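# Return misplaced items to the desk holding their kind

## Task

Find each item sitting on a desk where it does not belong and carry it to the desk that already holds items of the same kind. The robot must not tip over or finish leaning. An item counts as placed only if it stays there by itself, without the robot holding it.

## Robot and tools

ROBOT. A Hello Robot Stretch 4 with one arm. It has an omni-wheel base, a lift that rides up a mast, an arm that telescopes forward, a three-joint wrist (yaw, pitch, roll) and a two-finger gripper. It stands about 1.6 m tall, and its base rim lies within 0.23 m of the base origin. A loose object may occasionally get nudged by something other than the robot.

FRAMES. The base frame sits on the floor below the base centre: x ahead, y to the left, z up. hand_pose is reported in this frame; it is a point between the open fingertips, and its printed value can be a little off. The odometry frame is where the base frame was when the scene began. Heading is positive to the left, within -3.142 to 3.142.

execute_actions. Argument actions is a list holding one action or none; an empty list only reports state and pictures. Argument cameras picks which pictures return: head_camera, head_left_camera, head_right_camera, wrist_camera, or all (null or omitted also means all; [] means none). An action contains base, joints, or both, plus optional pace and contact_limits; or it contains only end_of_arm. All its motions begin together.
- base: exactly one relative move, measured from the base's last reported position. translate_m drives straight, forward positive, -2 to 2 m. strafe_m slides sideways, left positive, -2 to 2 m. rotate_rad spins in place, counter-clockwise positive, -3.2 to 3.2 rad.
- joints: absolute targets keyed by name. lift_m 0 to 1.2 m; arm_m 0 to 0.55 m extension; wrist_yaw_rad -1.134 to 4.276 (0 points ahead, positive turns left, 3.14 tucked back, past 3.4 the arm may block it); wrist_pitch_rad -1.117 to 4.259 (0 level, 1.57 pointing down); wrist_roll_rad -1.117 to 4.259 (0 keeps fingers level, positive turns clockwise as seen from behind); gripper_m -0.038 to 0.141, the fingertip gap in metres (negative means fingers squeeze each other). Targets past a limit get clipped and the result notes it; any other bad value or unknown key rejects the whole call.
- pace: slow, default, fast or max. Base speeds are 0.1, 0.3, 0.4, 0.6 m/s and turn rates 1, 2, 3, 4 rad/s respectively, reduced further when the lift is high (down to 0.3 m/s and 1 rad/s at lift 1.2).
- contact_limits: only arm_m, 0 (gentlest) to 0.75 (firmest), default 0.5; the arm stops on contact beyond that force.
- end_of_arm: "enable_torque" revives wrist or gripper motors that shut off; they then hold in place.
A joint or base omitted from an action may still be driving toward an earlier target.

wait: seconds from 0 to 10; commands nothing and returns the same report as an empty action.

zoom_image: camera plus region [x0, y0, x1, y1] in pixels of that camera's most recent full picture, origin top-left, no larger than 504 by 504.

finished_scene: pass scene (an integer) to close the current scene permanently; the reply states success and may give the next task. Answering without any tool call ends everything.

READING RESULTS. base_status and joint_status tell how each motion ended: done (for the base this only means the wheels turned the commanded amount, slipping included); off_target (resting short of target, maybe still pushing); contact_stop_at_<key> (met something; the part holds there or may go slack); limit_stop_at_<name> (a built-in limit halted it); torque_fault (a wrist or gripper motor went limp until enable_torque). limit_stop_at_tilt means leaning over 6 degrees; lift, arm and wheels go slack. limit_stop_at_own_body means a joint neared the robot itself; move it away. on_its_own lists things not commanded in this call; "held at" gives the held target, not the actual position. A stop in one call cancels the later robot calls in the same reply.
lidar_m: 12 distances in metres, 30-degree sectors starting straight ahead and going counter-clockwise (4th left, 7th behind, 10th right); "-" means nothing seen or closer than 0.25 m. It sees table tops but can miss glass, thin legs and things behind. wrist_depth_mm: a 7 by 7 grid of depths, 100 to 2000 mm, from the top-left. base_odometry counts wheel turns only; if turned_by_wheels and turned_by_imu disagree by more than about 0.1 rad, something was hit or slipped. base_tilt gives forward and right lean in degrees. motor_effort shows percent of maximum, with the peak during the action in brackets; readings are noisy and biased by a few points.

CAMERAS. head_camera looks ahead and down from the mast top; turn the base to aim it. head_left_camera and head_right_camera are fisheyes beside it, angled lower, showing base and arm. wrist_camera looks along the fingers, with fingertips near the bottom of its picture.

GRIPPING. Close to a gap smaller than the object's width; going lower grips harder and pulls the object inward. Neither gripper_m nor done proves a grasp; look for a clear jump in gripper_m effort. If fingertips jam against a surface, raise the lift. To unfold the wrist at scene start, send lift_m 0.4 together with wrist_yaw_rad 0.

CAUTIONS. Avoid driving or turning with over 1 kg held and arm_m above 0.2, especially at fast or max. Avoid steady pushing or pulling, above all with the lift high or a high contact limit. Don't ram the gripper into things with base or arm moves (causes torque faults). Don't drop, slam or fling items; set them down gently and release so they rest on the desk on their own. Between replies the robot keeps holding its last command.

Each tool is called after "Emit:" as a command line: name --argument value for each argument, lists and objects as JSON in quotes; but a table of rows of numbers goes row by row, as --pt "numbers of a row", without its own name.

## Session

Emit:
execute_actions --actions '[]'

Scene clock: 0.00 s.
base_odometry: x=+0.000 y=+0.000 heading=+0.000 (m, m, rad; odometry frame)
turned_by_wheels: +0.000 (rad since the last result)
turned_by_imu: +0.000 (rad since the last result)
base_tilt: forward=+1.1 right=+0.2 (deg)
lidar_m: 0.84 0.89 1.71 1.58 1.23 0.87 0.86 0.90 1.25 1.31 1.20 0.89
base_status: not commanded
joint_positions: lift_m=+0.122 arm_m=-0.002 wrist_yaw_rad=+3.237 wrist_pitch_rad=+0.020 wrist_roll_rad=+0.010 gripper_m=+0.057
joint_status: not commanded
motor_effort: lift_m=+18 arm_m=+0 wrist_yaw_rad=-2 wrist_pitch_rad=-7 wrist_roll_rad=+0 gripper_m=-4 wheel_0=-1 wheel_1=+0 wheel_2=+0 (%)
hand_pose: x=-0.1265 y=+0.0596 z=+0.2941 quat_wxyz=(-0.048, -0.010, +0.004, +0.999) (m; base frame)
wrist_depth_mm: - - 135 960 931 931 904 / - - 133 976 931 891 891 / - - 132 240 931 917 891 / - 112 135 976 931 904 904 / 189 1008 1008 960 931 917 891 / 195 991 216 960 201 917 891 / 193 809 759 778 788 741 798
pictures: head_camera, head_left_camera, head_right_camera, wrist_camera
camera_calibration (this result's frames):
wrist_camera: T_world_to_cam=[[-0.147411, 0.988337, -0.0382123, -0.0502251], [0.0143746, -0.0364895, -0.999231, 0.355101], [-0.988971, -0.147847, -0.008828, 0.114329], [0, 0, 0, 1]] pos_world=[0.10056, 0.0795, 0.353918]
Images, in order (width x height): head_camera 420x560, head_left_camera 420x672, head_right_camera 420x672, wrist_camera 616x392.

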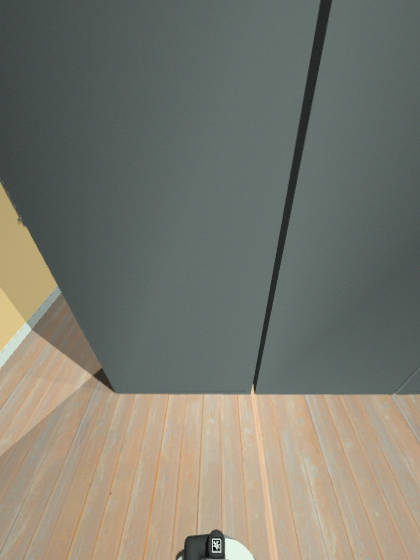

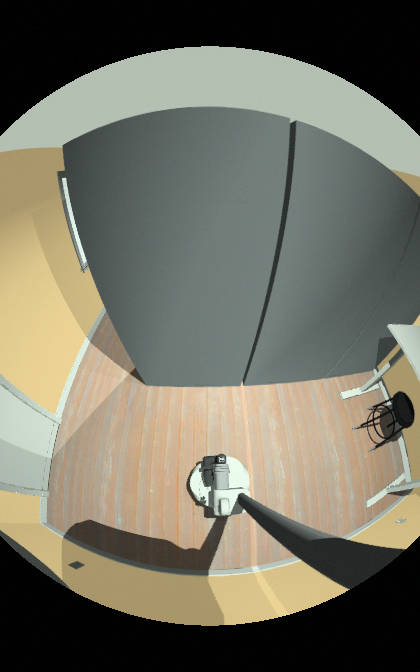

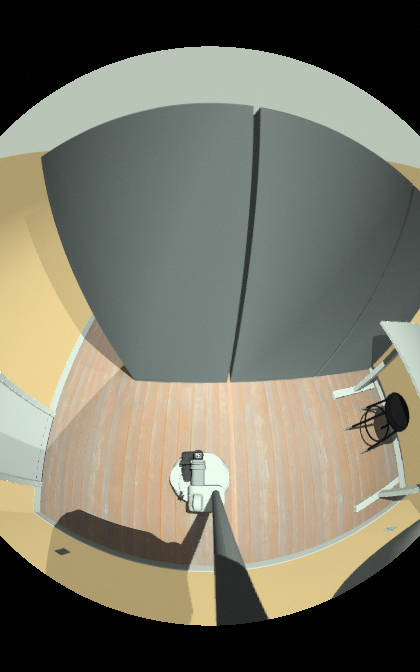

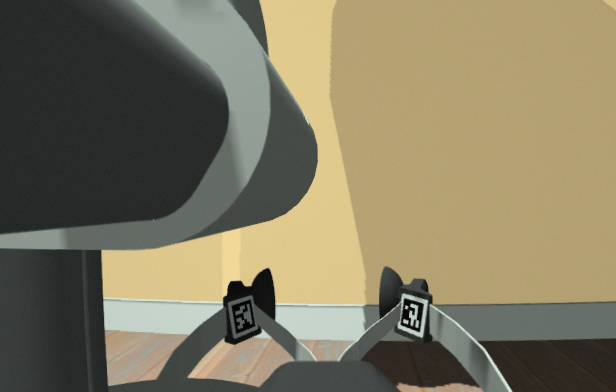

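Emit:
execute_actions --actions '[{"base":{"rotate_rad":-1.56},"pace":"max"}]' --cameras '["head_camera"]'

Emit:
zoom_image --camera "head_camera" --region '[60,150,360,300]'

Scene clock: 3.60 s.
base_odometry: x=+0.000 y=+0.000 heading=-1.560 (m, m, rad; odometry frame)
turned_by_wheels: -1.560 (rad since the last result)
turned_by_imu: -1.571 (rad since the last result)
base_tilt: forward=+1.1 right=+0.2 (deg)
lidar_m: 1.30 1.22 0.90 0.85 0.88 1.68 1.60 1.25 0.90 0.84 0.90 1.26
base_status: done
joint_positions: lift_m=+0.122 arm_m=-0.002 wrist_yaw_rad=+3.237 wrist_pitch_rad=+0.020 wrist_roll_rad=+0.010 gripper_m=+0.057
joint_status: not commanded
motor_effort: lift_m=+18(18) arm_m=+0(0) wrist_yaw_rad=+0(0) wrist_pitch_rad=-7(7) wrist_roll_rad=+2(1) gripper_m=-1(3) wheel_0=+4(13) wheel_1=+1(12) wheel_2=+0(12) (%)
hand_pose: x=-0.1265 y=+0.0596 z=+0.2941 quat_wxyz=(-0.048, -0.010, +0.004, +0.999) (m; base frame)
wrist_depth_mm: - - 135 1661 1661 1618 1576 / - - 133 1661 1661 1618 1576 / - - 131 241 1708 1576 1576 / - 112 135 1661 1661 1576 1576 / 189 1397 1661 1756 1618 1618 1537 / 196 1255 216 1229 200 1160 1098 / 193 809 759 788 778 732 788
pictures: head_camera
Images, in order (width x height): head_camera 420x560.

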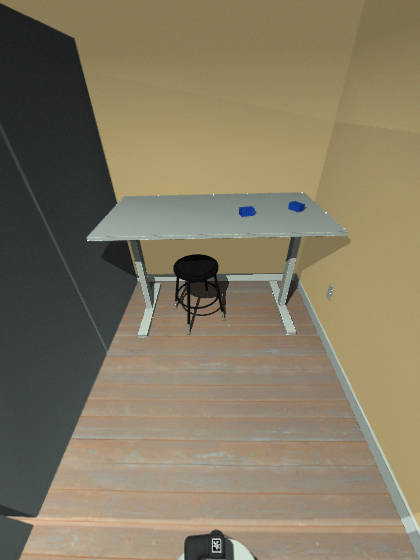

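Region (60, 150, 360, 300) of head_camera's 420x560 image, scaled by 1.680, with more detail than that image has.

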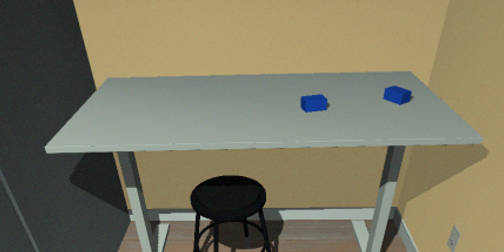

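Gap spans y≈0.7 to 1.6. Back up, then strafe through.

Emit:
execute_actions --actions '[{"base":{"translate_m":-1.13},"pace":"max"}]' --cameras '["head_left_camera"]'

Scene clock: 10.47 s.
base_odometry: x=-0.012 y=+1.130 heading=-1.560 (m, m, rad; odometry frame)
turned_by_wheels: -0.001 (rad since the last result)
turned_by_imu: +0.003 (rad since the last result)
base_tilt: forward=+1.1 right=+0.1 (deg)
lidar_m: 2.45 1.20 0.98 1.94 0.72 0.46 0.45 0.49 0.70 0.86 0.89 1.19
base_status: done
joint_positions: lift_m=+0.122 arm_m=-0.002 wrist_yaw_rad=+3.237 wrist_pitch_rad=+0.020 wrist_roll_rad=+0.010 gripper_m=+0.057
joint_status: not commanded
motor_effort: lift_m=+18(18) arm_m=+0(0) wrist_yaw_rad=+1(1) wrist_pitch_rad=-6(6) wrist_roll_rad=-1(1) gripper_m=-4(3) wheel_0=-4(12) wheel_1=-2(11) wheel_2=-2(16) (%)
hand_pose: x=-0.1265 y=+0.0596 z=+0.2941 quat_wxyz=(-0.048, -0.010, +0.004, +0.999) (m; base frame)
wrist_depth_mm: - - 135 591 574 554 559 / - - 132 585 574 559 559 / - - 132 240 574 554 559 / - 112 135 585 569 554 559 / 189 615 603 597 569 559 554 / 196 615 217 591 200 544 559 / 193 621 609 585 559 539 554
pictures: head_left_camera
Images, in order (width x height): head_left_camera 420x672.

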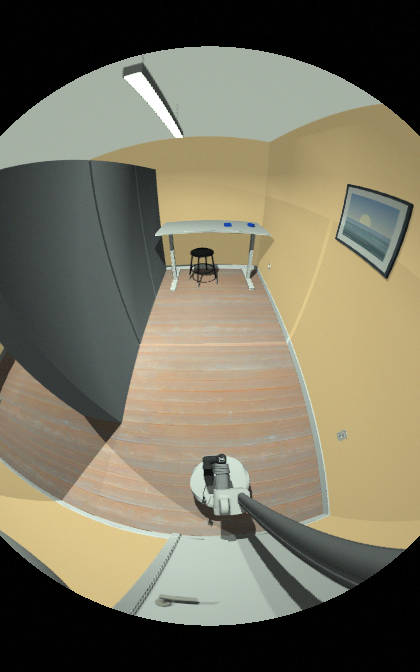

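Emit:
execute_actions --actions '[{"base":{"strafe_m":2.0},"pace":"max"}]' --cameras '["head_left_camera","head_camera"]'

Scene clock: 17.23 s.
base_odometry: x=+1.988 y=+1.150 heading=-1.561 (m, m, rad; odometry frame)
turned_by_wheels: +0.000 (rad since the last result)
turned_by_imu: +0.010 (rad since the last result)
base_tilt: forward=+1.1 right=+0.2 (deg)
lidar_m: 2.45 1.54 1.13 1.09 0.68 0.46 0.44 0.51 0.72 1.83 0.82 0.99
base_status: done
joint_positions: lift_m=+0.122 arm_m=-0.002 wrist_yaw_rad=+3.237 wrist_pitch_rad=+0.020 wrist_roll_rad=+0.010 gripper_m=+0.057
joint_status: not commanded
motor_effort: lift_m=+18(18) arm_m=+0(0) wrist_yaw_rad=-1(1) wrist_pitch_rad=-7(7) wrist_roll_rad=+1(1) gripper_m=-3(3) wheel_0=-2(20) wheel_1=-1(18) wheel_2=+0(3) (%)
hand_pose: x=-0.1265 y=+0.0596 z=+0.2941 quat_wxyz=(-0.048, -0.010, +0.004, +0.999) (m; base frame)
wrist_depth_mm: - - 135 597 585 564 554 / - - 133 603 580 564 549 / - - 132 240 580 564 554 / - 112 134 597 585 564 549 / 189 634 621 597 580 559 549 / 195 640 217 591 201 559 549 / 192 634 609 591 564 554 549
pictures: head_camera, head_left_camera
Images, in order (width x height): head_camera 420x560, head_left_camera 420x672.

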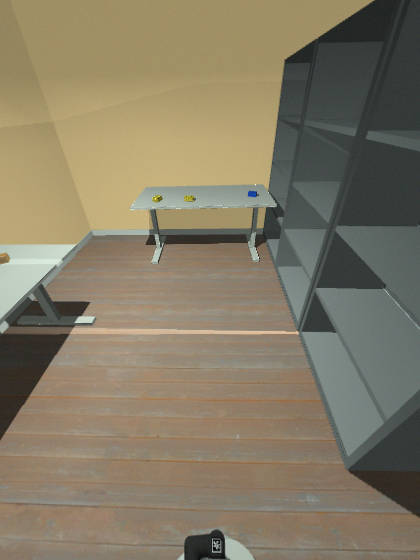

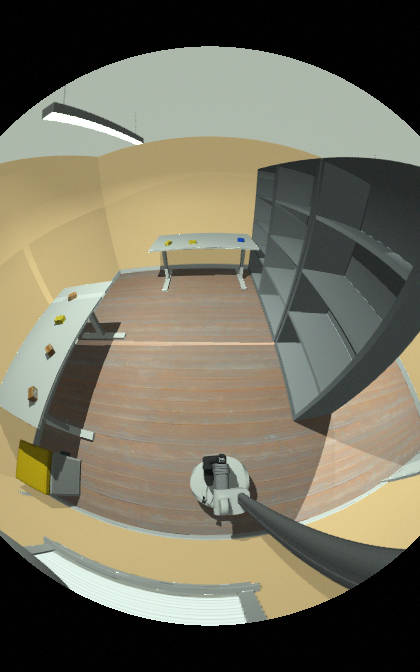

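Emit:
execute_actions --actions '[{"base":{"rotate_rad":0.6},"pace":"max"}]' --cameras '[]'

Emit:
execute_actions --actions '[{"base":{"translate_m":1.2},"joints":{"lift_m":1.05,"wrist_yaw_rad":0,"wrist_pitch_rad":0.6,"gripper_m":0.12},"pace":"max"}]' --cameras '["head_left_camera"]'

Emit:
execute_actions --actions '[{"base":{"rotate_rad":0.95},"pace":"max"}]'

Scene clock: 23.47 s.
base_odometry: x=+1.988 y=+1.150 heading=-0.961 (m, m, rad; odometry frame)
turned_by_wheels: +0.599 (rad since the last result)
turned_by_imu: +0.606 (rad since the last result)
base_tilt: forward=+1.1 right=+0.2 (deg)
lidar_m: 1.46 1.11 1.10 0.63 0.48 0.44 0.51 0.77 2.88 0.81 1.05 2.45
base_status: done
joint_positions: lift_m=+0.122 arm_m=-0.002 wrist_yaw_rad=+3.237 wrist_pitch_rad=+0.020 wrist_roll_rad=+0.010 gripper_m=+0.057
joint_status: not commanded
motor_effort: lift_m=+18(18) arm_m=+0(1) wrist_yaw_rad=-1(1) wrist_pitch_rad=-7(7) wrist_roll_rad=+2(0) gripper_m=-4(3) wheel_0=-5(13) wheel_1=+0(13) wheel_2=-1(10) (%)
hand_pose: x=-0.1265 y=+0.0596 z=+0.2941 quat_wxyz=(-0.048, -0.010, +0.004, +0.999) (m; base frame)
wrist_depth_mm: - - 135 707 591 500 442 / - - 132 668 591 504 442 / - - 131 240 591 508 445 / - 112 134 668 597 504 445 / 189 1060 891 723 597 508 449 / 196 1138 217 699 200 492 445 / 193 798 768 661 559 473 445
pictures: none
No camera images: the call's "cameras" was empty. Leave "cameras" out to get every camera's image.

Scene clock: 26.97 s.
base_odometry: x=+2.676 y=+0.167 heading=-0.960 (m, m, rad; odometry frame)
turned_by_wheels: +0.001 (rad since the last result)
turned_by_imu: +0.000 (rad since the last result)
base_tilt: forward=+1.1 right=+0.2 (deg)
lidar_m: 0.52 0.39 0.37 0.41 0.66 1.43 1.53 1.38 1.37 1.50 1.48 1.42
base_status: done
joint_positions: lift_m=+1.050 arm_m=-0.002 wrist_yaw_rad=+0.000 wrist_pitch_rad=+0.602 wrist_roll_rad=+0.010 gripper_m=+0.120
joint_status: all done
motor_effort: lift_m=+22(27) arm_m=+0(0) wrist_yaw_rad=+0(7) wrist_pitch_rad=-5(8) wrist_roll_rad=-2(3) gripper_m=+0(1) wheel_0=+2(10) wheel_1=+2(11) wheel_2=+3(17) (%)
hand_pose: x=+0.4068 y=-0.0874 z=+1.0646 quat_wxyz=(+0.955, +0.005, +0.296, -0.001) (m; base frame)
wrist_depth_mm: 931 1078 1366 1756 - 1661 1537 / 960 1118 1464 1808 - 1808 1537 / 991 1229 1499 - - - 1138 / 976 1025 1576 - - - 1756 / 759 788 778 1808 1708 1661 1708 / 668 654 211 1430 1499 207 1464 / 580 569 580 723 1336 1281 1255
pictures: head_left_camera
Images, in order (width x height): head_left_camera 420x672.

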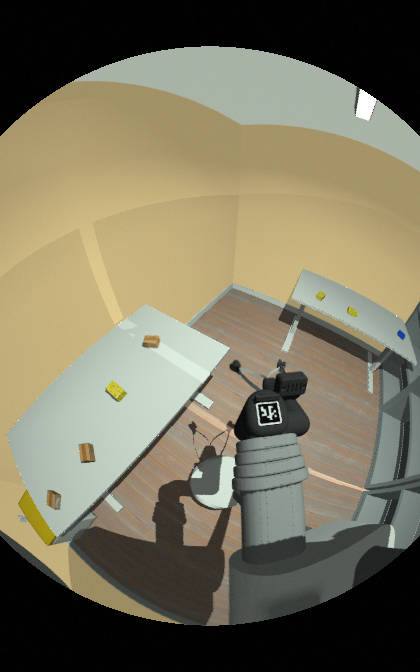

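Scene clock: 28.87 s.
base_odometry: x=+2.676 y=+0.167 heading=-0.012 (m, m, rad; odometry frame)
turned_by_wheels: +0.949 (rad since the last result)
turned_by_imu: +0.957 (rad since the last result)
base_tilt: forward=+1.1 right=+0.2 (deg)
lidar_m: 0.38 0.41 0.56 1.43 1.48 1.44 1.36 1.43 1.50 1.43 0.57 0.41
base_status: done
joint_positions: lift_m=+1.050 arm_m=-0.002 wrist_yaw_rad=+0.000 wrist_pitch_rad=+0.602 wrist_roll_rad=+0.010 gripper_m=+0.120
joint_status: not commanded
motor_effort: lift_m=+22(22) arm_m=+0(0) wrist_yaw_rad=+0(0) wrist_pitch_rad=-5(5) wrist_roll_rad=+0(0) gripper_m=-1(1) wheel_0=-7(12) wheel_1=-6(8) wheel_2=-4(5) (%)
hand_pose: x=+0.4068 y=-0.0874 z=+1.0646 quat_wxyz=(+0.955, +0.005, +0.296, -0.001) (m; base frame)
wrist_depth_mm: 866 878 866 854 866 842 866 / 931 931 931 946 917 917 931 / 1008 1025 991 991 1025 1008 991 / 991 991 960 946 946 904 1025 / 788 788 778 759 759 699 741 / 661 668 211 621 640 207 621 / 535 559 564 355 549 539 535
pictures: head_camera, head_left_camera, head_right_camera, wrist_camera
camera_calibration (this result's frames):
wrist_camera: T_world_to_cam=[[0.0232573, -0.997871, -0.0609357, -0.0157012], [-0.557883, 0.037625, -0.829066, 1.17008], [0.829593, 0.0532768, -0.55582, 0.486907], [0, 0, 0, 1]] pos_world=[0.249198, -0.0856329, 1.23975]
Images, in order (width x height): head_camera 420x560, head_left_camera 420x672, head_right_camera 420x672, wrist_camera 616x392.

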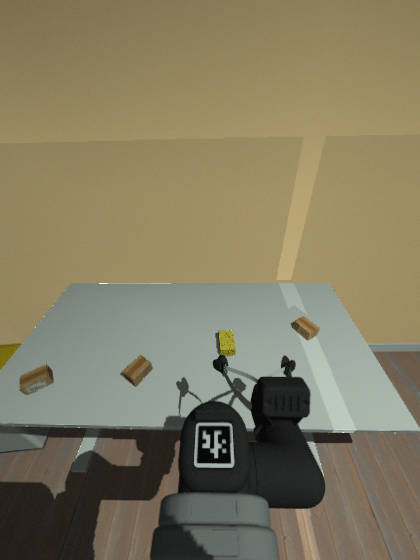

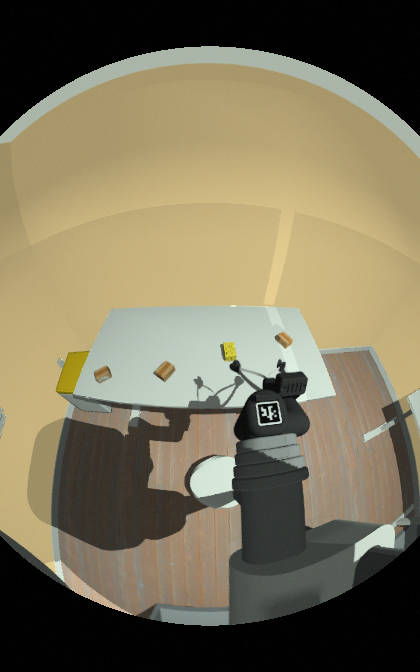

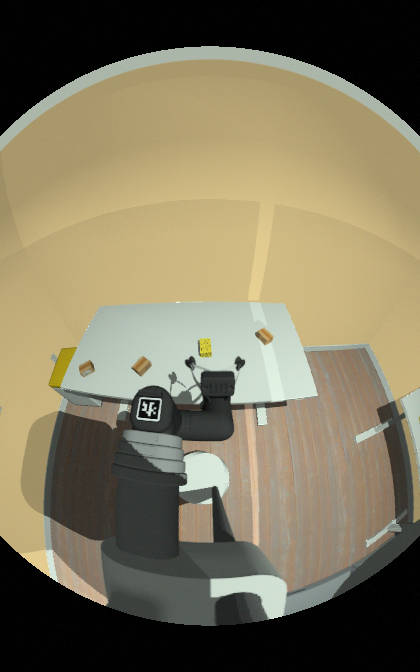

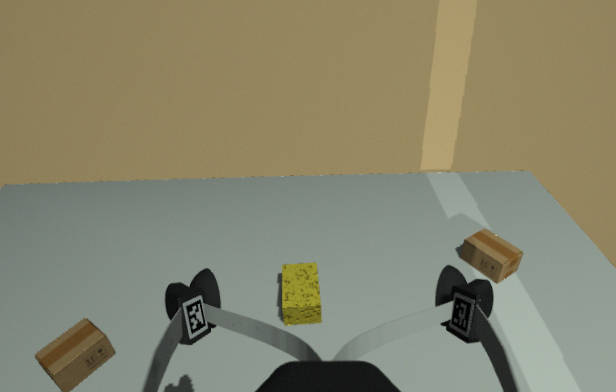

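Emit:
execute_actions --actions '[{"base":{"rotate_rad":0.05},"joints":{"lift_m":0.97,"arm_m":0.505,"wrist_pitch_rad":1.51},"pace":"max"}]' --cameras '["wrist_camera"]'

Scene clock: 33.87 s.
base_odometry: x=+2.676 y=+0.167 heading=+0.037 (m, m, rad; odometry frame)
turned_by_wheels: +0.049 (rad since the last result)
turned_by_imu: +0.051 (rad since the last result)
base_tilt: forward=+1.1 right=+0.2 (deg)
lidar_m: 0.37 0.41 0.62 1.42 1.53 1.40 1.37 1.45 1.48 1.42 0.55 0.40
base_status: done
joint_positions: lift_m=+0.970 arm_m=+0.504 wrist_yaw_rad=+0.000 wrist_pitch_rad=+1.510 wrist_roll_rad=+0.010 gripper_m=+0.120
joint_status: all done
motor_effort: lift_m=+16(20) arm_m=+6(8) wrist_yaw_rad=+0(2) wrist_pitch_rad=+0(6) wrist_roll_rad=+1(0) gripper_m=+1(2) wheel_0=-5(8) wheel_1=-4(8) wheel_2=-2(8) (%)
hand_pose: x=+0.6923 y=-0.0874 z=+0.8605 quat_wxyz=(+0.728, +0.003, +0.685, -0.003) (m; base frame)
wrist_depth_mm: 397 392 387 384 377 370 368 / 389 384 379 375 373 364 366 / 384 382 377 370 368 362 359 / 382 375 370 364 359 357 355 / 375 370 366 317 357 353 351 / 370 362 211 312 351 206 345 / 362 359 357 259 349 343 342
pictures: wrist_camera
camera_calibration (this result's frames):
wrist_camera: T_world_to_cam=[[-0.0335738, -0.997881, -0.0557277, 0.0000569275], [-0.996833, 0.037456, -0.0701477, 0.810957], [0.0720864, 0.0531961, -0.995979, 1.03974], [0, 0, 0, 1]] pos_world=[0.73344, -0.0856285, 1.09245]
Images, in order (width x height): wrist_camera 616x392.

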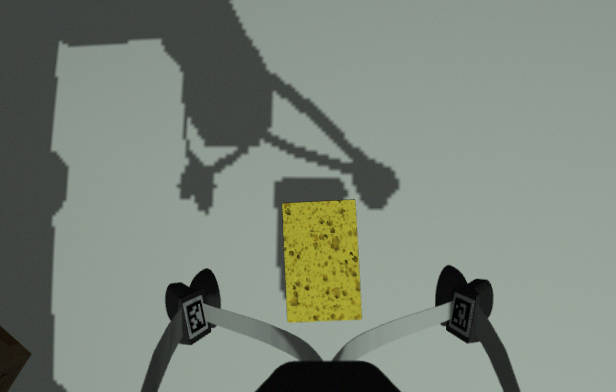

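Emit:
execute_actions --actions '[{"base":{"rotate_rad":0.012},"joints":{"lift_m":0.87,"arm_m":0.516,"gripper_m":0.098},"pace":"fast"}]' --cameras '["wrist_camera"]'

Emit:
execute_actions --actions '[{"joints":{"gripper_m":0.025},"pace":"fast"}]' --cameras '["wrist_camera"]'

Scene clock: 37.73 s.
base_odometry: x=+2.676 y=+0.167 heading=+0.049 (m, m, rad; odometry frame)
turned_by_wheels: +0.012 (rad since the last result)
turned_by_imu: +0.013 (rad since the last result)
base_tilt: forward=+1.1 right=+0.1 (deg)
lidar_m: 0.38 0.43 0.61 1.42 1.53 1.41 1.34 1.45 1.48 1.43 0.52 0.41
base_status: done
joint_positions: lift_m=+0.870 arm_m=+0.515 wrist_yaw_rad=+0.000 wrist_pitch_rad=+1.510 wrist_roll_rad=+0.010 gripper_m=+0.098
joint_status: all done
motor_effort: lift_m=+15(15) arm_m=+6(7) wrist_yaw_rad=+0(0) wrist_pitch_rad=-1(1) wrist_roll_rad=+1(0) gripper_m=-5(3) wheel_0=-2(6) wheel_1=-1(7) wheel_2=+0(5) (%)
hand_pose: x=+0.7032 y=-0.0874 z=+0.7606 quat_wxyz=(+0.728, +0.004, +0.685, -0.003) (m; base frame)
wrist_depth_mm: 287 283 279 276 273 271 267 / 285 281 276 273 270 267 265 / 278 277 274 270 266 264 262 / 276 274 271 266 263 262 258 / 273 270 266 220 258 257 255 / 268 265 200 216 214 253 252 / 266 263 258 158 253 251 249
pictures: wrist_camera
camera_calibration (this result's frames):
wrist_camera: T_world_to_cam=[[-0.0337768, -0.997875, -0.0557202, -0.00501006], [-0.996842, 0.0376464, -0.069925, 0.814673], [0.0718741, 0.0531824, -0.995995, 0.939613], [0, 0, 0, 1]] pos_world=[0.744397, -0.0856397, 0.992536]
Images, in order (width x height): wrist_camera 616x392.

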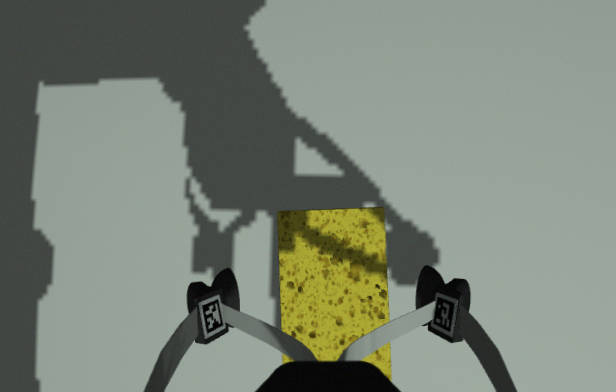

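Scene clock: 39.27 s.
base_odometry: x=+2.676 y=+0.167 heading=+0.049 (m, m, rad; odometry frame)
turned_by_wheels: +0.000 (rad since the last result)
turned_by_imu: +0.001 (rad since the last result)
base_tilt: forward=+1.0 right=+0.2 (deg)
lidar_m: 0.37 0.43 0.62 1.42 1.54 1.40 1.37 1.46 1.49 1.44 0.53 0.42
base_status: not commanded
joint_positions: lift_m=+0.870 arm_m=+0.515 wrist_yaw_rad=+0.000 wrist_pitch_rad=+1.510 wrist_roll_rad=+0.010 gripper_m=+0.025
joint_status: all done
motor_effort: lift_m=+15(15) arm_m=+6(6) wrist_yaw_rad=+0(1) wrist_pitch_rad=-1(0) wrist_roll_rad=+0(0) gripper_m=-18(16) wheel_0=-2(2) wheel_1=-1(1) wheel_2=+0(0) (%)
hand_pose: x=+0.7032 y=-0.0874 z=+0.7606 quat_wxyz=(+0.728, +0.004, +0.685, -0.003) (m; base frame)
wrist_depth_mm: 285 282 281 277 273 271 266 / 285 279 277 274 270 267 265 / 279 276 273 271 267 264 260 / 276 273 270 267 264 258 259 / 272 270 267 211 259 256 256 / 268 266 192 207 200 254 252 / 266 263 259 205 228 251 249
pictures: wrist_camera
camera_calibration (this result's frames):
wrist_camera: T_world_to_cam=[[-0.0337768, -0.997875, -0.0557202, -0.00501007], [-0.996842, 0.0376464, -0.0699249, 0.814673], [0.071874, 0.0531824, -0.995995, 0.939613], [0, 0, 0, 1]] pos_world=[0.744397, -0.0856397, 0.992536]
Images, in order (width x height): wrist_camera 616x392.

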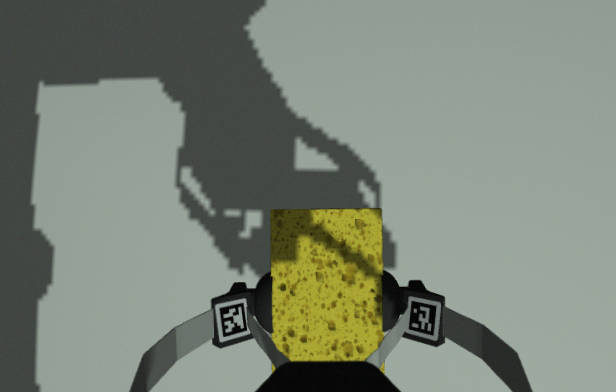

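Emit:
execute_actions --actions '[{"joints":{"lift_m":0.93},"pace":"max"}]' --cameras '[]'

Emit:
execute_actions --actions '[{"base":{"rotate_rad":-2.25},"joints":{"lift_m":0.97,"arm_m":0.1},"pace":"max"}]' --cameras '["head_left_camera"]'

Emit:
execute_actions --actions '[{"base":{"translate_m":1.33},"pace":"max"}]'

Scene clock: 44.97 s.
base_odometry: x=+2.676 y=+0.167 heading=+0.049 (m, m, rad; odometry frame)
turned_by_wheels: +0.000 (rad since the last result)
turned_by_imu: +0.001 (rad since the last result)
base_tilt: forward=+1.0 right=+0.1 (deg)
lidar_m: 0.38 0.42 0.60 1.44 1.53 1.40 1.36 1.45 1.48 1.44 0.54 0.40
base_status: not commanded
joint_positions: lift_m=+0.930 arm_m=+0.515 wrist_yaw_rad=+0.000 wrist_pitch_rad=+1.510 wrist_roll_rad=+0.010 gripper_m=+0.025
joint_status: all done
motor_effort: lift_m=+22(24) arm_m=+6(7) wrist_yaw_rad=+1(1) wrist_pitch_rad=-2(1) wrist_roll_rad=+1(1) gripper_m=-18(20) wheel_0=-3(2) wheel_1=-1(1) wheel_2=+0(0) (%)
hand_pose: x=+0.7032 y=-0.0874 z=+0.8200 quat_wxyz=(+0.728, +0.004, +0.685, -0.003) (m; base frame)
wrist_depth_mm: 351 345 343 336 332 330 327 / 349 342 340 334 330 324 324 / 342 338 332 329 327 322 320 / 338 334 332 327 322 319 314 / 332 329 325 211 317 314 310 / 329 324 191 207 201 309 306 / 322 324 317 206 256 304 304
pictures: none
No camera images: the call's "cameras" was empty. Leave "cameras" out to get every camera's image.

Scene clock: 47.50 s.
base_odometry: x=+2.676 y=+0.167 heading=-2.200 (m, m, rad; odometry frame)
turned_by_wheels: -2.249 (rad since the last result)
turned_by_imu: -2.267 (rad since the last result)
base_tilt: forward=+1.0 right=+0.2 (deg)
lidar_m: 1.57 1.44 0.63 0.43 0.38 0.41 0.53 1.41 1.49 1.91 1.35 1.38
base_status: done
joint_positions: lift_m=+0.970 arm_m=+0.101 wrist_yaw_rad=+0.000 wrist_pitch_rad=+1.510 wrist_roll_rad=+0.010 gripper_m=+0.025
joint_status: all done
motor_effort: lift_m=+21(26) arm_m=-6(7) wrist_yaw_rad=-1(0) wrist_pitch_rad=+0(1) wrist_roll_rad=+1(0) gripper_m=-15(14) wheel_0=+7(7) wheel_1=+4(10) wheel_2=+3(9) (%)
hand_pose: x=+0.2895 y=-0.0874 z=+0.8600 quat_wxyz=(+0.728, +0.004, +0.685, -0.003) (m; base frame)
wrist_depth_mm: 1160 1138 1118 1098 1118 1078 1098 / 1138 1138 1138 1098 1098 1078 1042 / 1138 1118 1078 1098 1060 1078 1060 / 1098 1098 1098 1078 1060 1042 1042 / 1098 1078 1060 211 1042 1042 1025 / 1042 1078 193 208 201 1025 991 / 1078 1078 831 205 609 1008 1008
pictures: head_left_camera
Images, in order (width x height): head_left_camera 420x672.

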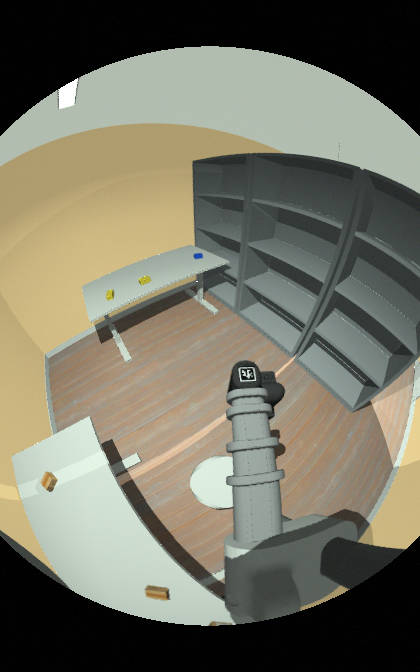

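Scene clock: 52.60 s.
base_odometry: x=+1.894 y=-0.909 heading=-2.199 (m, m, rad; odometry frame)
turned_by_wheels: +0.001 (rad since the last result)
turned_by_imu: +0.000 (rad since the last result)
base_tilt: forward=+1.1 right=+0.2 (deg)
lidar_m: 0.43 0.38 0.40 0.50 1.06 1.28 1.54 2.51 0.95 0.63 0.55 0.58
base_status: done
joint_positions: lift_m=+0.970 arm_m=+0.101 wrist_yaw_rad=+0.000 wrist_pitch_rad=+1.510 wrist_roll_rad=+0.010 gripper_m=+0.025
joint_status: not commanded
motor_effort: lift_m=+21(21) arm_m=-6(6) wrist_yaw_rad=+0(0) wrist_pitch_rad=-1(1) wrist_roll_rad=+0(0) gripper_m=-16(19) wheel_0=+6(14) wheel_1=+4(10) wheel_2=-1(13) (%)
hand_pose: x=+0.2894 y=-0.0874 z=+0.8600 quat_wxyz=(+0.728, +0.004, +0.685, -0.003) (m; base frame)
wrist_depth_mm: 397 392 387 1025 1025 496 392 / 392 384 397 1098 1008 549 549 / 387 379 1098 1098 1060 976 539 / 379 1078 1078 1078 1060 991 549 / 1098 1098 1078 211 1042 1060 946 / 1078 1078 193 207 200 1025 917 / 1078 1060 831 206 621 991 976
pictures: head_camera, head_left_camera, head_right_camera, wrist_camera
camera_calibration (this result's frames):
wrist_camera: T_world_to_cam=[[-0.0338159, -0.997874, -0.0557197, -0.0134331], [-0.996841, 0.0376848, -0.0699134, 0.409137], [0.0718645, 0.0531795, -0.995996, 1.06844], [0, 0, 0, 1]] pos_world=[0.330607, -0.085642, 1.09202]
Images, in order (width x height): head_camera 420x560, head_left_camera 420x672, head_right_camera 420x672, wrist_camera 616x392.

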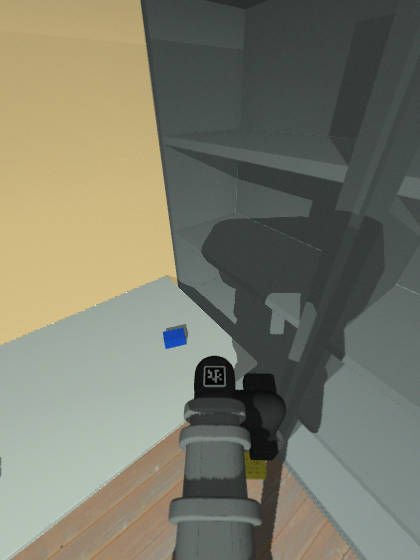

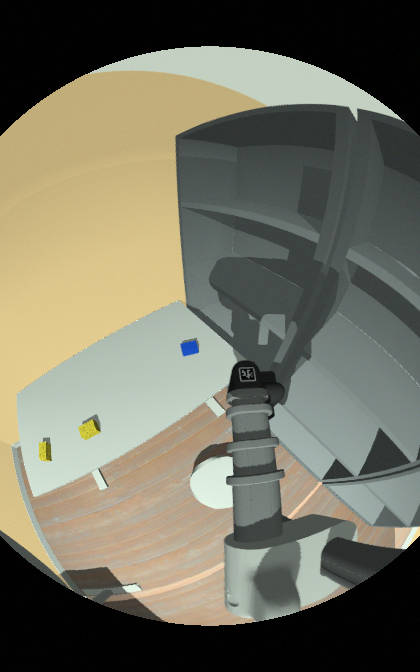

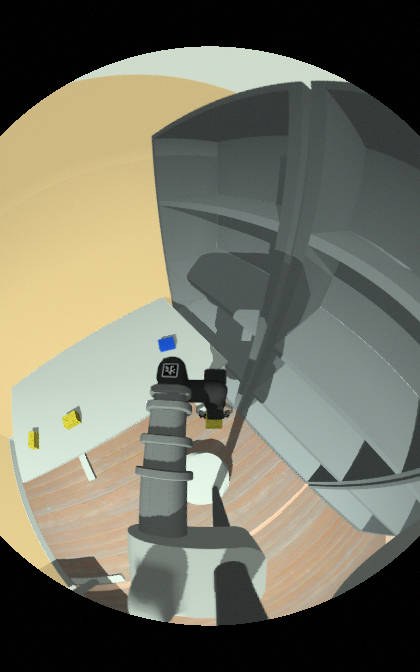

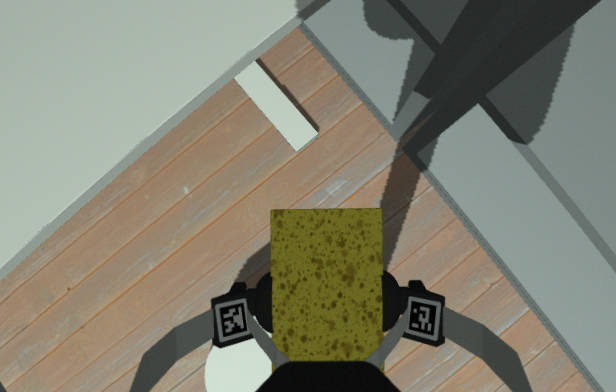

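Emit:
execute_actions --actions '[{"base":{"rotate_rad":0.85},"joints":{"lift_m":0.94,"arm_m":0.42},"pace":"fast"}]' --cameras '["wrist_camera"]'

Emit:
execute_actions --actions '[{"joints":{"lift_m":0.87},"pace":"fast"}]' --cameras '["wrist_camera"]'

Scene clock: 58.43 s.
base_odometry: x=+1.894 y=-0.909 heading=-1.350 (m, m, rad; odometry frame)
turned_by_wheels: +0.849 (rad since the last result)
turned_by_imu: +0.857 (rad since the last result)
base_tilt: forward=+1.1 right=+0.2 (deg)
lidar_m: 0.38 0.43 0.70 1.24 1.36 2.49 1.27 0.70 0.57 0.55 0.47 0.40
base_status: done
joint_positions: lift_m=+0.940 arm_m=+0.419 wrist_yaw_rad=+0.000 wrist_pitch_rad=+1.510 wrist_roll_rad=+0.010 gripper_m=+0.025
joint_status: all done
motor_effort: lift_m=+15(17) arm_m=+6(7) wrist_yaw_rad=+1(0) wrist_pitch_rad=+0(2) wrist_roll_rad=-1(2) gripper_m=-15(17) wheel_0=-6(12) wheel_1=-5(9) wheel_2=-2(10) (%)
hand_pose: x=+0.6074 y=-0.0874 z=+0.8306 quat_wxyz=(+0.728, +0.003, +0.685, -0.003) (m; base frame)
wrist_depth_mm: 362 355 355 349 345 340 336 / 355 353 349 345 340 340 334 / 349 349 345 340 336 334 327 / 349 342 338 336 332 327 325 / 343 342 338 211 327 324 322 / 340 336 193 207 200 320 317 / 336 334 325 206 260 317 314
pictures: wrist_camera
camera_calibration (this result's frames):
wrist_camera: T_world_to_cam=[[-0.0335316, -0.997883, -0.055729, -0.00448577], [-0.996832, 0.0374159, -0.0701849, 0.724192], [0.0721214, 0.053199, -0.995976, 1.01606], [0, 0, 0, 1]] pos_world=[0.648467, -0.0856262, 1.06255]
Images, in order (width x height): wrist_camera 616x392.

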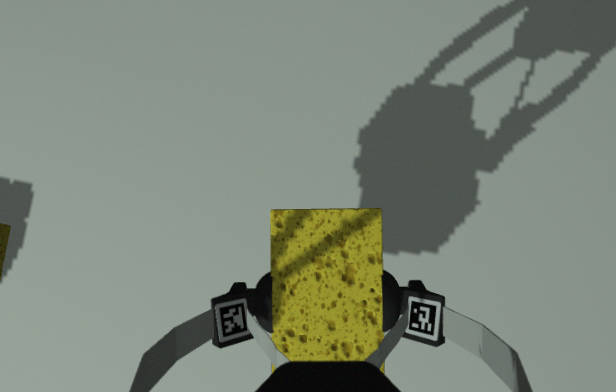

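Scene clock: 59.47 s.
base_odometry: x=+1.894 y=-0.909 heading=-1.350 (m, m, rad; odometry frame)
turned_by_wheels: +0.000 (rad since the last result)
turned_by_imu: +0.000 (rad since the last result)
base_tilt: forward=+1.1 right=+0.1 (deg)
lidar_m: 0.39 0.43 0.71 1.23 1.34 2.49 1.29 0.71 0.56 0.56 0.47 0.39
base_status: not commanded
joint_positions: lift_m=+0.870 arm_m=+0.419 wrist_yaw_rad=+0.000 wrist_pitch_rad=+1.510 wrist_roll_rad=+0.010 gripper_m=+0.025
joint_status: all done
motor_effort: lift_m=+15(15) arm_m=+6(6) wrist_yaw_rad=-1(0) wrist_pitch_rad=+0(1) wrist_roll_rad=+1(3) gripper_m=-14(19) wheel_0=-6(6) wheel_1=-5(5) wheel_2=-3(2) (%)
hand_pose: x=+0.6074 y=-0.0874 z=+0.7606 quat_wxyz=(+0.728, +0.003, +0.685, -0.003) (m; base frame)
wrist_depth_mm: 290 283 279 278 272 270 268 / 283 282 276 274 270 267 264 / 279 277 272 271 267 264 260 / 277 273 268 266 265 263 258 / 273 270 266 210 258 258 255 / 268 266 193 208 201 254 253 / 266 263 258 206 229 250 251
pictures: wrist_camera
camera_calibration (this result's frames):
wrist_camera: T_world_to_cam=[[-0.0335693, -0.997882, -0.0557275, -0.00836541], [-0.996834, 0.0374511, -0.0701403, 0.719237], [0.0720788, 0.0531964, -0.995979, 0.946385], [0, 0, 0, 1]] pos_world=[0.648464, -0.0856283, 0.992562]
Images, in order (width x height): wrist_camera 616x392.

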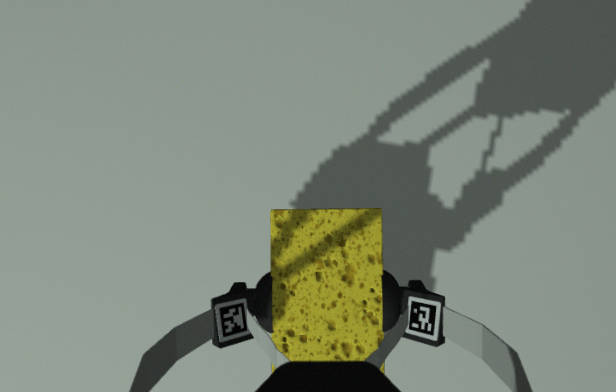

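Emit:
execute_actions --actions '[{"joints":{"gripper_m":0.09},"pace":"fast"}]' --cameras '[]'

Emit:
execute_actions --actions '[{"joints":{"lift_m":0.95,"gripper_m":0.105},"pace":"max"}]' --cameras '["wrist_camera"]'

Emit:
execute_actions --actions '[{"base":{"rotate_rad":-0.65},"joints":{"arm_m":0.485,"wrist_yaw_rad":1.62},"pace":"fast"}]' --cameras '["wrist_camera","head_left_camera"]'

Scene clock: 65.67 s.
base_odometry: x=+1.894 y=-0.909 heading=-1.350 (m, m, rad; odometry frame)
turned_by_wheels: +0.000 (rad since the last result)
turned_by_imu: +0.002 (rad since the last result)
base_tilt: forward=+1.1 right=+0.2 (deg)
lidar_m: 0.38 0.44 0.71 1.25 1.34 2.49 1.28 0.68 0.56 0.56 0.47 0.39
base_status: not commanded
joint_positions: lift_m=+0.870 arm_m=+0.419 wrist_yaw_rad=+0.000 wrist_pitch_rad=+1.510 wrist_roll_rad=+0.010 gripper_m=+0.090
joint_status: all done
motor_effort: lift_m=+15(15) arm_m=+6(6) wrist_yaw_rad=-1(0) wrist_pitch_rad=+0(1) wrist_roll_rad=+0(1) gripper_m=+1(16) wheel_0=-6(7) wheel_1=-5(5) wheel_2=-2(2) (%)
hand_pose: x=+0.6074 y=-0.0874 z=+0.7606 quat_wxyz=(+0.728, +0.003, +0.685, -0.003) (m; base frame)
wrist_depth_mm: 289 283 281 277 274 270 267 / 283 279 277 274 271 268 265 / 281 277 272 270 266 264 263 / 276 274 270 265 264 260 258 / 273 270 266 219 260 255 256 / 271 267 198 216 215 254 252 / 265 264 260 158 253 251 249
pictures: none
No camera images: the call's "cameras" was empty. Leave "cameras" out to get every camera's image.

Scene clock: 66.57 s.
base_odometry: x=+1.894 y=-0.909 heading=-1.350 (m, m, rad; odometry frame)
turned_by_wheels: +0.000 (rad since the last result)
turned_by_imu: +0.000 (rad since the last result)
base_tilt: forward=+1.1 right=+0.2 (deg)
lidar_m: 0.39 0.42 0.70 1.24 1.32 2.49 1.28 0.70 0.56 0.56 0.48 0.39
base_status: not commanded
joint_positions: lift_m=+0.950 arm_m=+0.419 wrist_yaw_rad=+0.000 wrist_pitch_rad=+1.510 wrist_roll_rad=+0.010 gripper_m=+0.105
joint_status: all done
motor_effort: lift_m=+21(25) arm_m=+6(7) wrist_yaw_rad=-1(1) wrist_pitch_rad=+0(0) wrist_roll_rad=+0(1) gripper_m=-1(2) wheel_0=-6(6) wheel_1=-5(5) wheel_2=-2(2) (%)
hand_pose: x=+0.6073 y=-0.0874 z=+0.8401 quat_wxyz=(+0.728, +0.003, +0.685, -0.003) (m; base frame)
wrist_depth_mm: 370 368 364 362 355 351 347 / 368 364 357 357 349 347 340 / 362 362 349 347 347 343 340 / 357 351 351 345 343 340 336 / 351 349 347 298 338 332 329 / 349 345 211 296 334 329 327 / 343 340 336 158 329 324 322
pictures: wrist_camera
camera_calibration (this result's frames):
wrist_camera: T_world_to_cam=[[-0.0337086, -0.997877, -0.0557221, -0.00386008], [-0.99684, 0.0375815, -0.069984, 0.724642], [0.0719295, 0.053187, -0.995991, 1.02564], [0, 0, 0, 1]] pos_world=[0.648448, -0.0856359, 1.07203]
Images, in order (width x height): wrist_camera 616x392.

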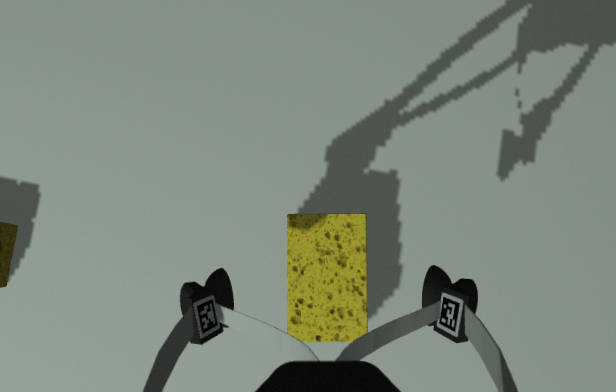

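Scene clock: 68.07 s.
base_odometry: x=+1.894 y=-0.909 heading=-1.999 (m, m, rad; odometry frame)
turned_by_wheels: -0.649 (rad since the last result)
turned_by_imu: -0.654 (rad since the last result)
base_tilt: forward=+1.1 right=+0.2 (deg)
lidar_m: 0.39 0.37 0.40 0.61 1.23 1.27 1.90 2.51 0.76 0.58 0.56 0.55
base_status: done
joint_positions: lift_m=+0.950 arm_m=+0.484 wrist_yaw_rad=+1.620 wrist_pitch_rad=+1.510 wrist_roll_rad=+0.010 gripper_m=+0.105
joint_status: all done
motor_effort: lift_m=+21(21) arm_m=+6(7) wrist_yaw_rad=+1(7) wrist_pitch_rad=+0(2) wrist_roll_rad=+0(1) gripper_m=+0(4) wheel_0=+5(12) wheel_1=+4(9) wheel_2=+3(10) (%)
hand_pose: x=+0.7414 y=+0.0217 z=+0.8401 quat_wxyz=(+0.505, -0.494, +0.475, +0.525) (m; base frame)
wrist_depth_mm: 375 366 366 362 351 351 345 / 370 364 359 353 349 347 342 / 366 359 355 349 343 342 338 / 359 355 349 347 340 338 334 / 351 349 345 340 336 332 329 / 351 345 211 334 290 324 325 / 347 342 338 158 327 325 322
pictures: head_left_camera, wrist_camera
camera_calibration (this result's frames):
wrist_camera: T_world_to_cam=[[0.998333, 0.0150182, -0.0557204, -0.677545], [0.0111023, -0.99749, -0.0699324, 0.129365], [-0.0566308, 0.0691972, -0.995994, 1.10516], [0, 0, 0, 1]] pos_world=[0.737565, 0.0627422, 1.07203]
Images, in order (width x height): head_left_camera 420x672, wrist_camera 616x392.

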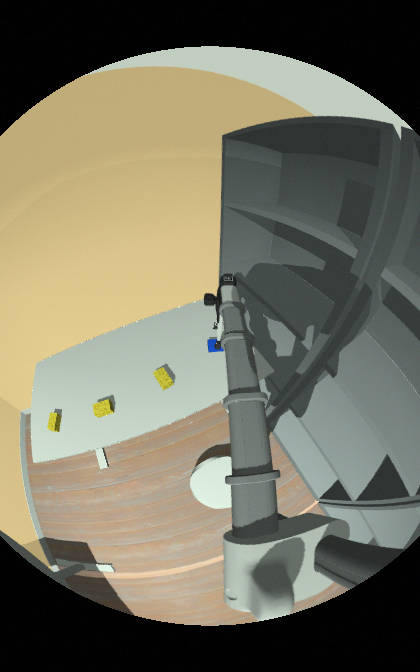

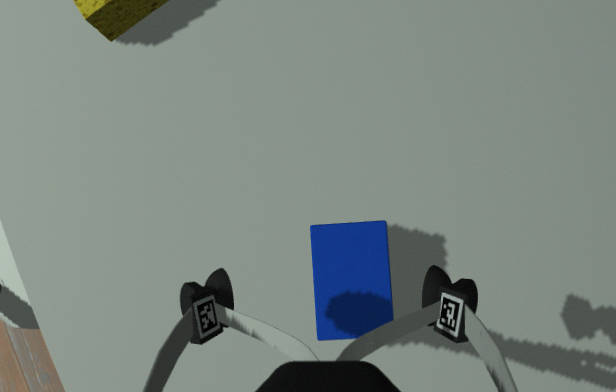

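Emit:
execute_actions --actions '[{"joints":{"lift_m":0.87,"arm_m":0.504,"wrist_yaw_rad":1.67,"gripper_m":0.098},"pace":"fast"}]' --cameras '["wrist_camera"]'

Emit:
execute_actions --actions '[{"joints":{"gripper_m":0.02},"pace":"fast"}]' --cameras '["wrist_camera"]'

Emit:
execute_actions --actions '[{"joints":{"lift_m":0.91},"pace":"max"}]' --cameras '["wrist_camera"]'

Scene clock: 72.53 s.
base_odometry: x=+1.894 y=-0.909 heading=-1.999 (m, m, rad; odometry frame)
turned_by_wheels: +0.000 (rad since the last result)
turned_by_imu: +0.001 (rad since the last result)
base_tilt: forward=+1.1 right=+0.2 (deg)
lidar_m: 0.40 0.37 0.39 0.60 1.27 1.25 1.92 2.53 0.77 0.57 0.55 0.53
base_status: not commanded
joint_positions: lift_m=+0.870 arm_m=+0.503 wrist_yaw_rad=+1.670 wrist_pitch_rad=+1.510 wrist_roll_rad=+0.010 gripper_m=+0.098
joint_status: all done
motor_effort: lift_m=+15(18) arm_m=+6(7) wrist_yaw_rad=+1(2) wrist_pitch_rad=-1(1) wrist_roll_rad=+1(1) gripper_m=-5(5) wheel_0=+5(6) wheel_1=+4(4) wheel_2=+3(3) (%)
hand_pose: x=+0.7591 y=+0.0260 z=+0.7606 quat_wxyz=(+0.491, -0.506, +0.463, +0.538) (m; base frame)
wrist_depth_mm: 289 283 282 278 273 268 267 / 286 282 276 273 271 266 264 / 281 278 273 270 266 264 259 / 277 274 270 267 264 259 257 / 273 270 266 219 259 256 254 / 270 267 200 216 214 252 251 / 266 263 258 158 252 249 249
pictures: wrist_camera
camera_calibration (this result's frames):
wrist_camera: T_world_to_cam=[[0.996336, 0.0648764, -0.0557204, -0.699497], [0.0609232, -0.99569, -0.0699326, 0.0900274], [-0.0600172, 0.0662817, -0.995994, 1.02933], [0, 0, 0, 1]] pos_world=[0.753227, 0.0667942, 0.992529]
Images, in order (width x height): wrist_camera 616x392.

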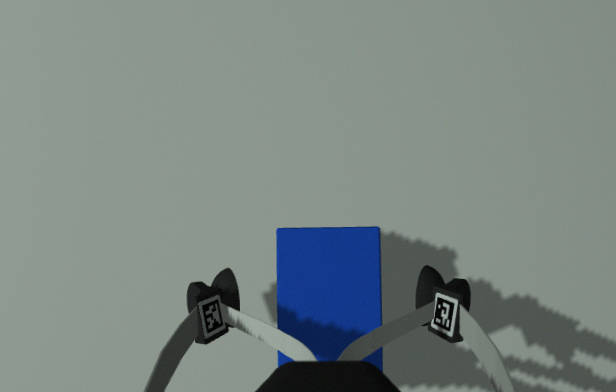

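Scene clock: 74.13 s.
base_odometry: x=+1.894 y=-0.909 heading=-1.999 (m, m, rad; odometry frame)
turned_by_wheels: +0.000 (rad since the last result)
turned_by_imu: +0.001 (rad since the last result)
base_tilt: forward=+1.1 right=+0.1 (deg)
lidar_m: 0.40 0.38 0.41 0.61 1.26 1.26 1.91 2.53 0.77 0.58 0.55 0.54
base_status: not commanded
joint_positions: lift_m=+0.870 arm_m=+0.503 wrist_yaw_rad=+1.670 wrist_pitch_rad=+1.510 wrist_roll_rad=+0.010 gripper_m=+0.020
joint_status: all done
motor_effort: lift_m=+15(15) arm_m=+6(6) wrist_yaw_rad=-1(0) wrist_pitch_rad=-1(1) wrist_roll_rad=+1(0) gripper_m=-15(22) wheel_0=+5(4) wheel_1=+4(4) wheel_2=+3(3) (%)
hand_pose: x=+0.7591 y=+0.0260 z=+0.7606 quat_wxyz=(+0.491, -0.506, +0.463, +0.538) (m; base frame)
wrist_depth_mm: 289 286 281 277 273 270 268 / 285 281 277 273 270 266 265 / 281 277 273 268 267 263 260 / 277 272 270 266 263 260 257 / 273 268 266 208 258 255 254 / 270 267 191 206 200 253 251 / 266 262 260 203 227 248 249
pictures: wrist_camera
camera_calibration (this result's frames):
wrist_camera: T_world_to_cam=[[0.996336, 0.0648765, -0.0557204, -0.699498], [0.0609234, -0.99569, -0.0699326, 0.0900272], [-0.0600172, 0.0662817, -0.995994, 1.02933], [0, 0, 0, 1]] pos_world=[0.753228, 0.0667942, 0.992529]
Images, in order (width x height): wrist_camera 616x392.

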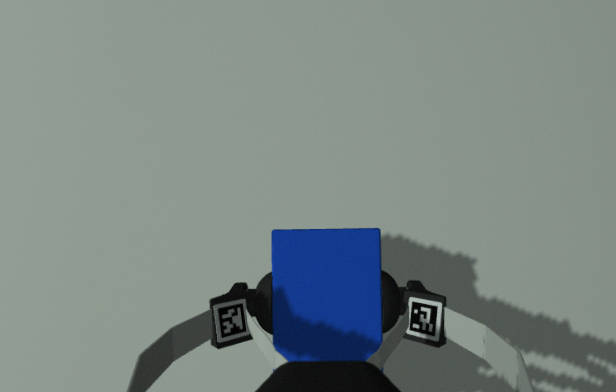

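Scene clock: 74.83 s.
base_odometry: x=+1.894 y=-0.909 heading=-1.999 (m, m, rad; odometry frame)
turned_by_wheels: +0.000 (rad since the last result)
turned_by_imu: +0.000 (rad since the last result)
base_tilt: forward=+1.1 right=+0.2 (deg)
lidar_m: 0.38 0.38 0.39 0.61 1.27 1.26 1.90 2.52 0.77 0.58 0.55 0.54
base_status: not commanded
joint_positions: lift_m=+0.910 arm_m=+0.503 wrist_yaw_rad=+1.670 wrist_pitch_rad=+1.510 wrist_roll_rad=+0.010 gripper_m=+0.020
joint_status: all done
motor_effort: lift_m=+21(24) arm_m=+6(6) wrist_yaw_rad=+1(0) wrist_pitch_rad=-1(0) wrist_roll_rad=+1(2) gripper_m=-22(18) wheel_0=+5(5) wheel_1=+4(4) wheel_2=+3(3) (%)
hand_pose: x=+0.7591 y=+0.0260 z=+0.8001 quat_wxyz=(+0.491, -0.506, +0.463, +0.538) (m; base frame)
wrist_depth_mm: 330 325 322 315 312 309 307 / 327 322 320 312 310 303 303 / 322 317 314 312 306 303 300 / 319 312 310 306 300 298 296 / 314 310 304 208 296 293 291 / 309 306 191 206 200 289 287 / 304 301 297 204 245 287 285
pictures: wrist_camera
camera_calibration (this result's frames):
wrist_camera: T_world_to_cam=[[0.996336, 0.0648769, -0.0557204, -0.697303], [0.0609237, -0.99569, -0.0699327, 0.0927888], [-0.0600172, 0.0662818, -0.995994, 1.06867], [0, 0, 0, 1]] pos_world=[0.753234, 0.0667943, 1.03202]
Images, in order (width x height): wrist_camera 616x392.

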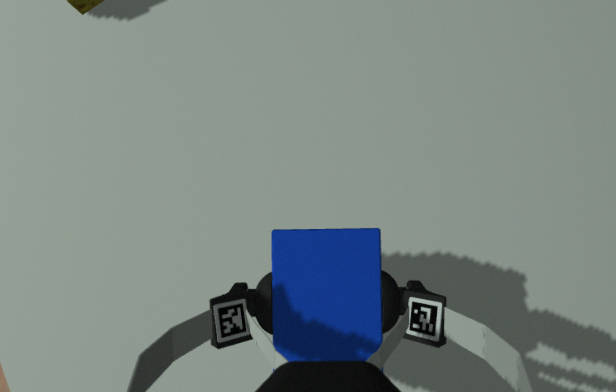

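Emit:
execute_actions --actions '[{"base":{"rotate_rad":0.42},"joints":{"lift_m":0.97,"arm_m":0.0,"wrist_yaw_rad":0},"pace":"fast"}]' --cameras '["head_left_camera"]'

Emit:
execute_actions --actions '[{"base":{"translate_m":-2.0},"joints":{"lift_m":0.5},"pace":"max"}]' --cameras '["head_right_camera"]'

Scene clock: 80.60 s.
base_odometry: x=+1.894 y=-0.909 heading=-1.580 (m, m, rad; odometry frame)
turned_by_wheels: +0.419 (rad since the last result)
turned_by_imu: +0.424 (rad since the last result)
base_tilt: forward=+1.0 right=+0.2 (deg)
lidar_m: 0.39 0.40 0.55 1.69 1.26 1.74 2.54 0.84 0.59 0.55 0.57 0.44
base_status: done
joint_positions: lift_m=+0.970 arm_m=+0.001 wrist_yaw_rad=+0.000 wrist_pitch_rad=+1.511 wrist_roll_rad=+0.010 gripper_m=+0.020
joint_status: all done
motor_effort: lift_m=+23(26) arm_m=-6(6) wrist_yaw_rad=+0(11) wrist_pitch_rad=-2(2) wrist_roll_rad=+2(2) gripper_m=-18(19) wheel_0=-7(7) wheel_1=-5(10) wheel_2=-3(8) (%)
hand_pose: x=+0.1894 y=-0.0874 z=+0.8599 quat_wxyz=(+0.728, +0.004, +0.685, -0.003) (m; base frame)
wrist_depth_mm: 397 389 384 382 377 375 366 / 392 392 1098 1098 1098 1060 991 / 1138 1118 1098 1078 1025 1042 991 / 1138 1098 1098 1078 1060 1042 798 / 1098 1060 1078 209 1042 1042 960 / 1098 1078 191 205 200 991 946 / 1060 1078 842 203 603 976 931
pictures: head_left_camera
Images, in order (width x height): head_left_camera 420x672.

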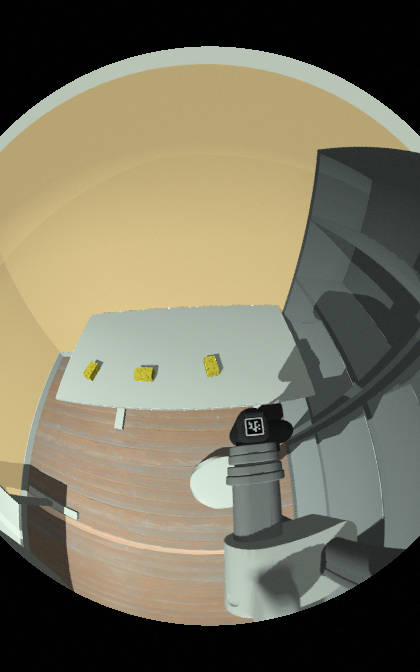

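Scene clock: 87.50 s.
base_odometry: x=+1.914 y=+1.091 heading=-1.581 (m, m, rad; odometry frame)
turned_by_wheels: -0.001 (rad since the last result)
turned_by_imu: +0.005 (rad since the last result)
base_tilt: forward=+1.1 right=+0.1 (deg)
lidar_m: 2.26 1.66 1.23 1.15 0.74 0.52 0.51 0.56 0.77 1.77 0.75 0.86
base_status: done
joint_positions: lift_m=+0.500 arm_m=+0.001 wrist_yaw_rad=+0.000 wrist_pitch_rad=+1.510 wrist_roll_rad=+0.010 gripper_m=+0.020
joint_status: all done
motor_effort: lift_m=+16(19) arm_m=-6(6) wrist_yaw_rad=-1(1) wrist_pitch_rad=-1(2) wrist_roll_rad=+0(1) gripper_m=-19(19) wheel_0=-6(7) wheel_1=-4(8) wheel_2=+2(14) (%)
hand_pose: x=+0.1894 y=-0.0874 z=+0.3905 quat_wxyz=(+0.728, +0.003, +0.685, -0.003) (m; base frame)
wrist_depth_mm: 654 654 647 647 627 627 615 / 654 647 640 634 621 615 603 / 640 640 627 627 615 609 609 / 634 627 615 615 609 603 591 / 627 621 609 208 597 597 597 / 627 609 192 205 199 585 574 / 609 397 389 202 294 574 580
pictures: head_right_camera
Images, in order (width x height): head_right_camera 420x672.

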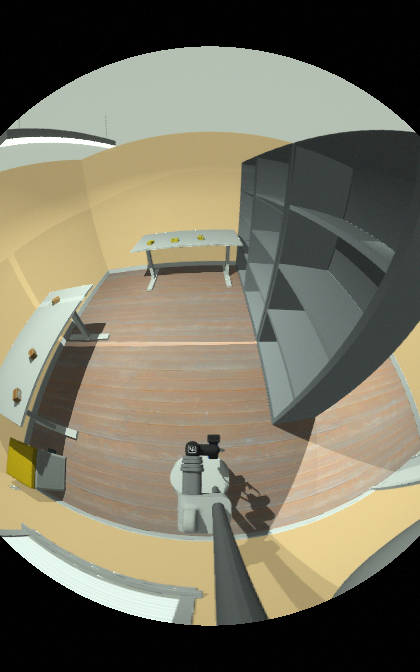

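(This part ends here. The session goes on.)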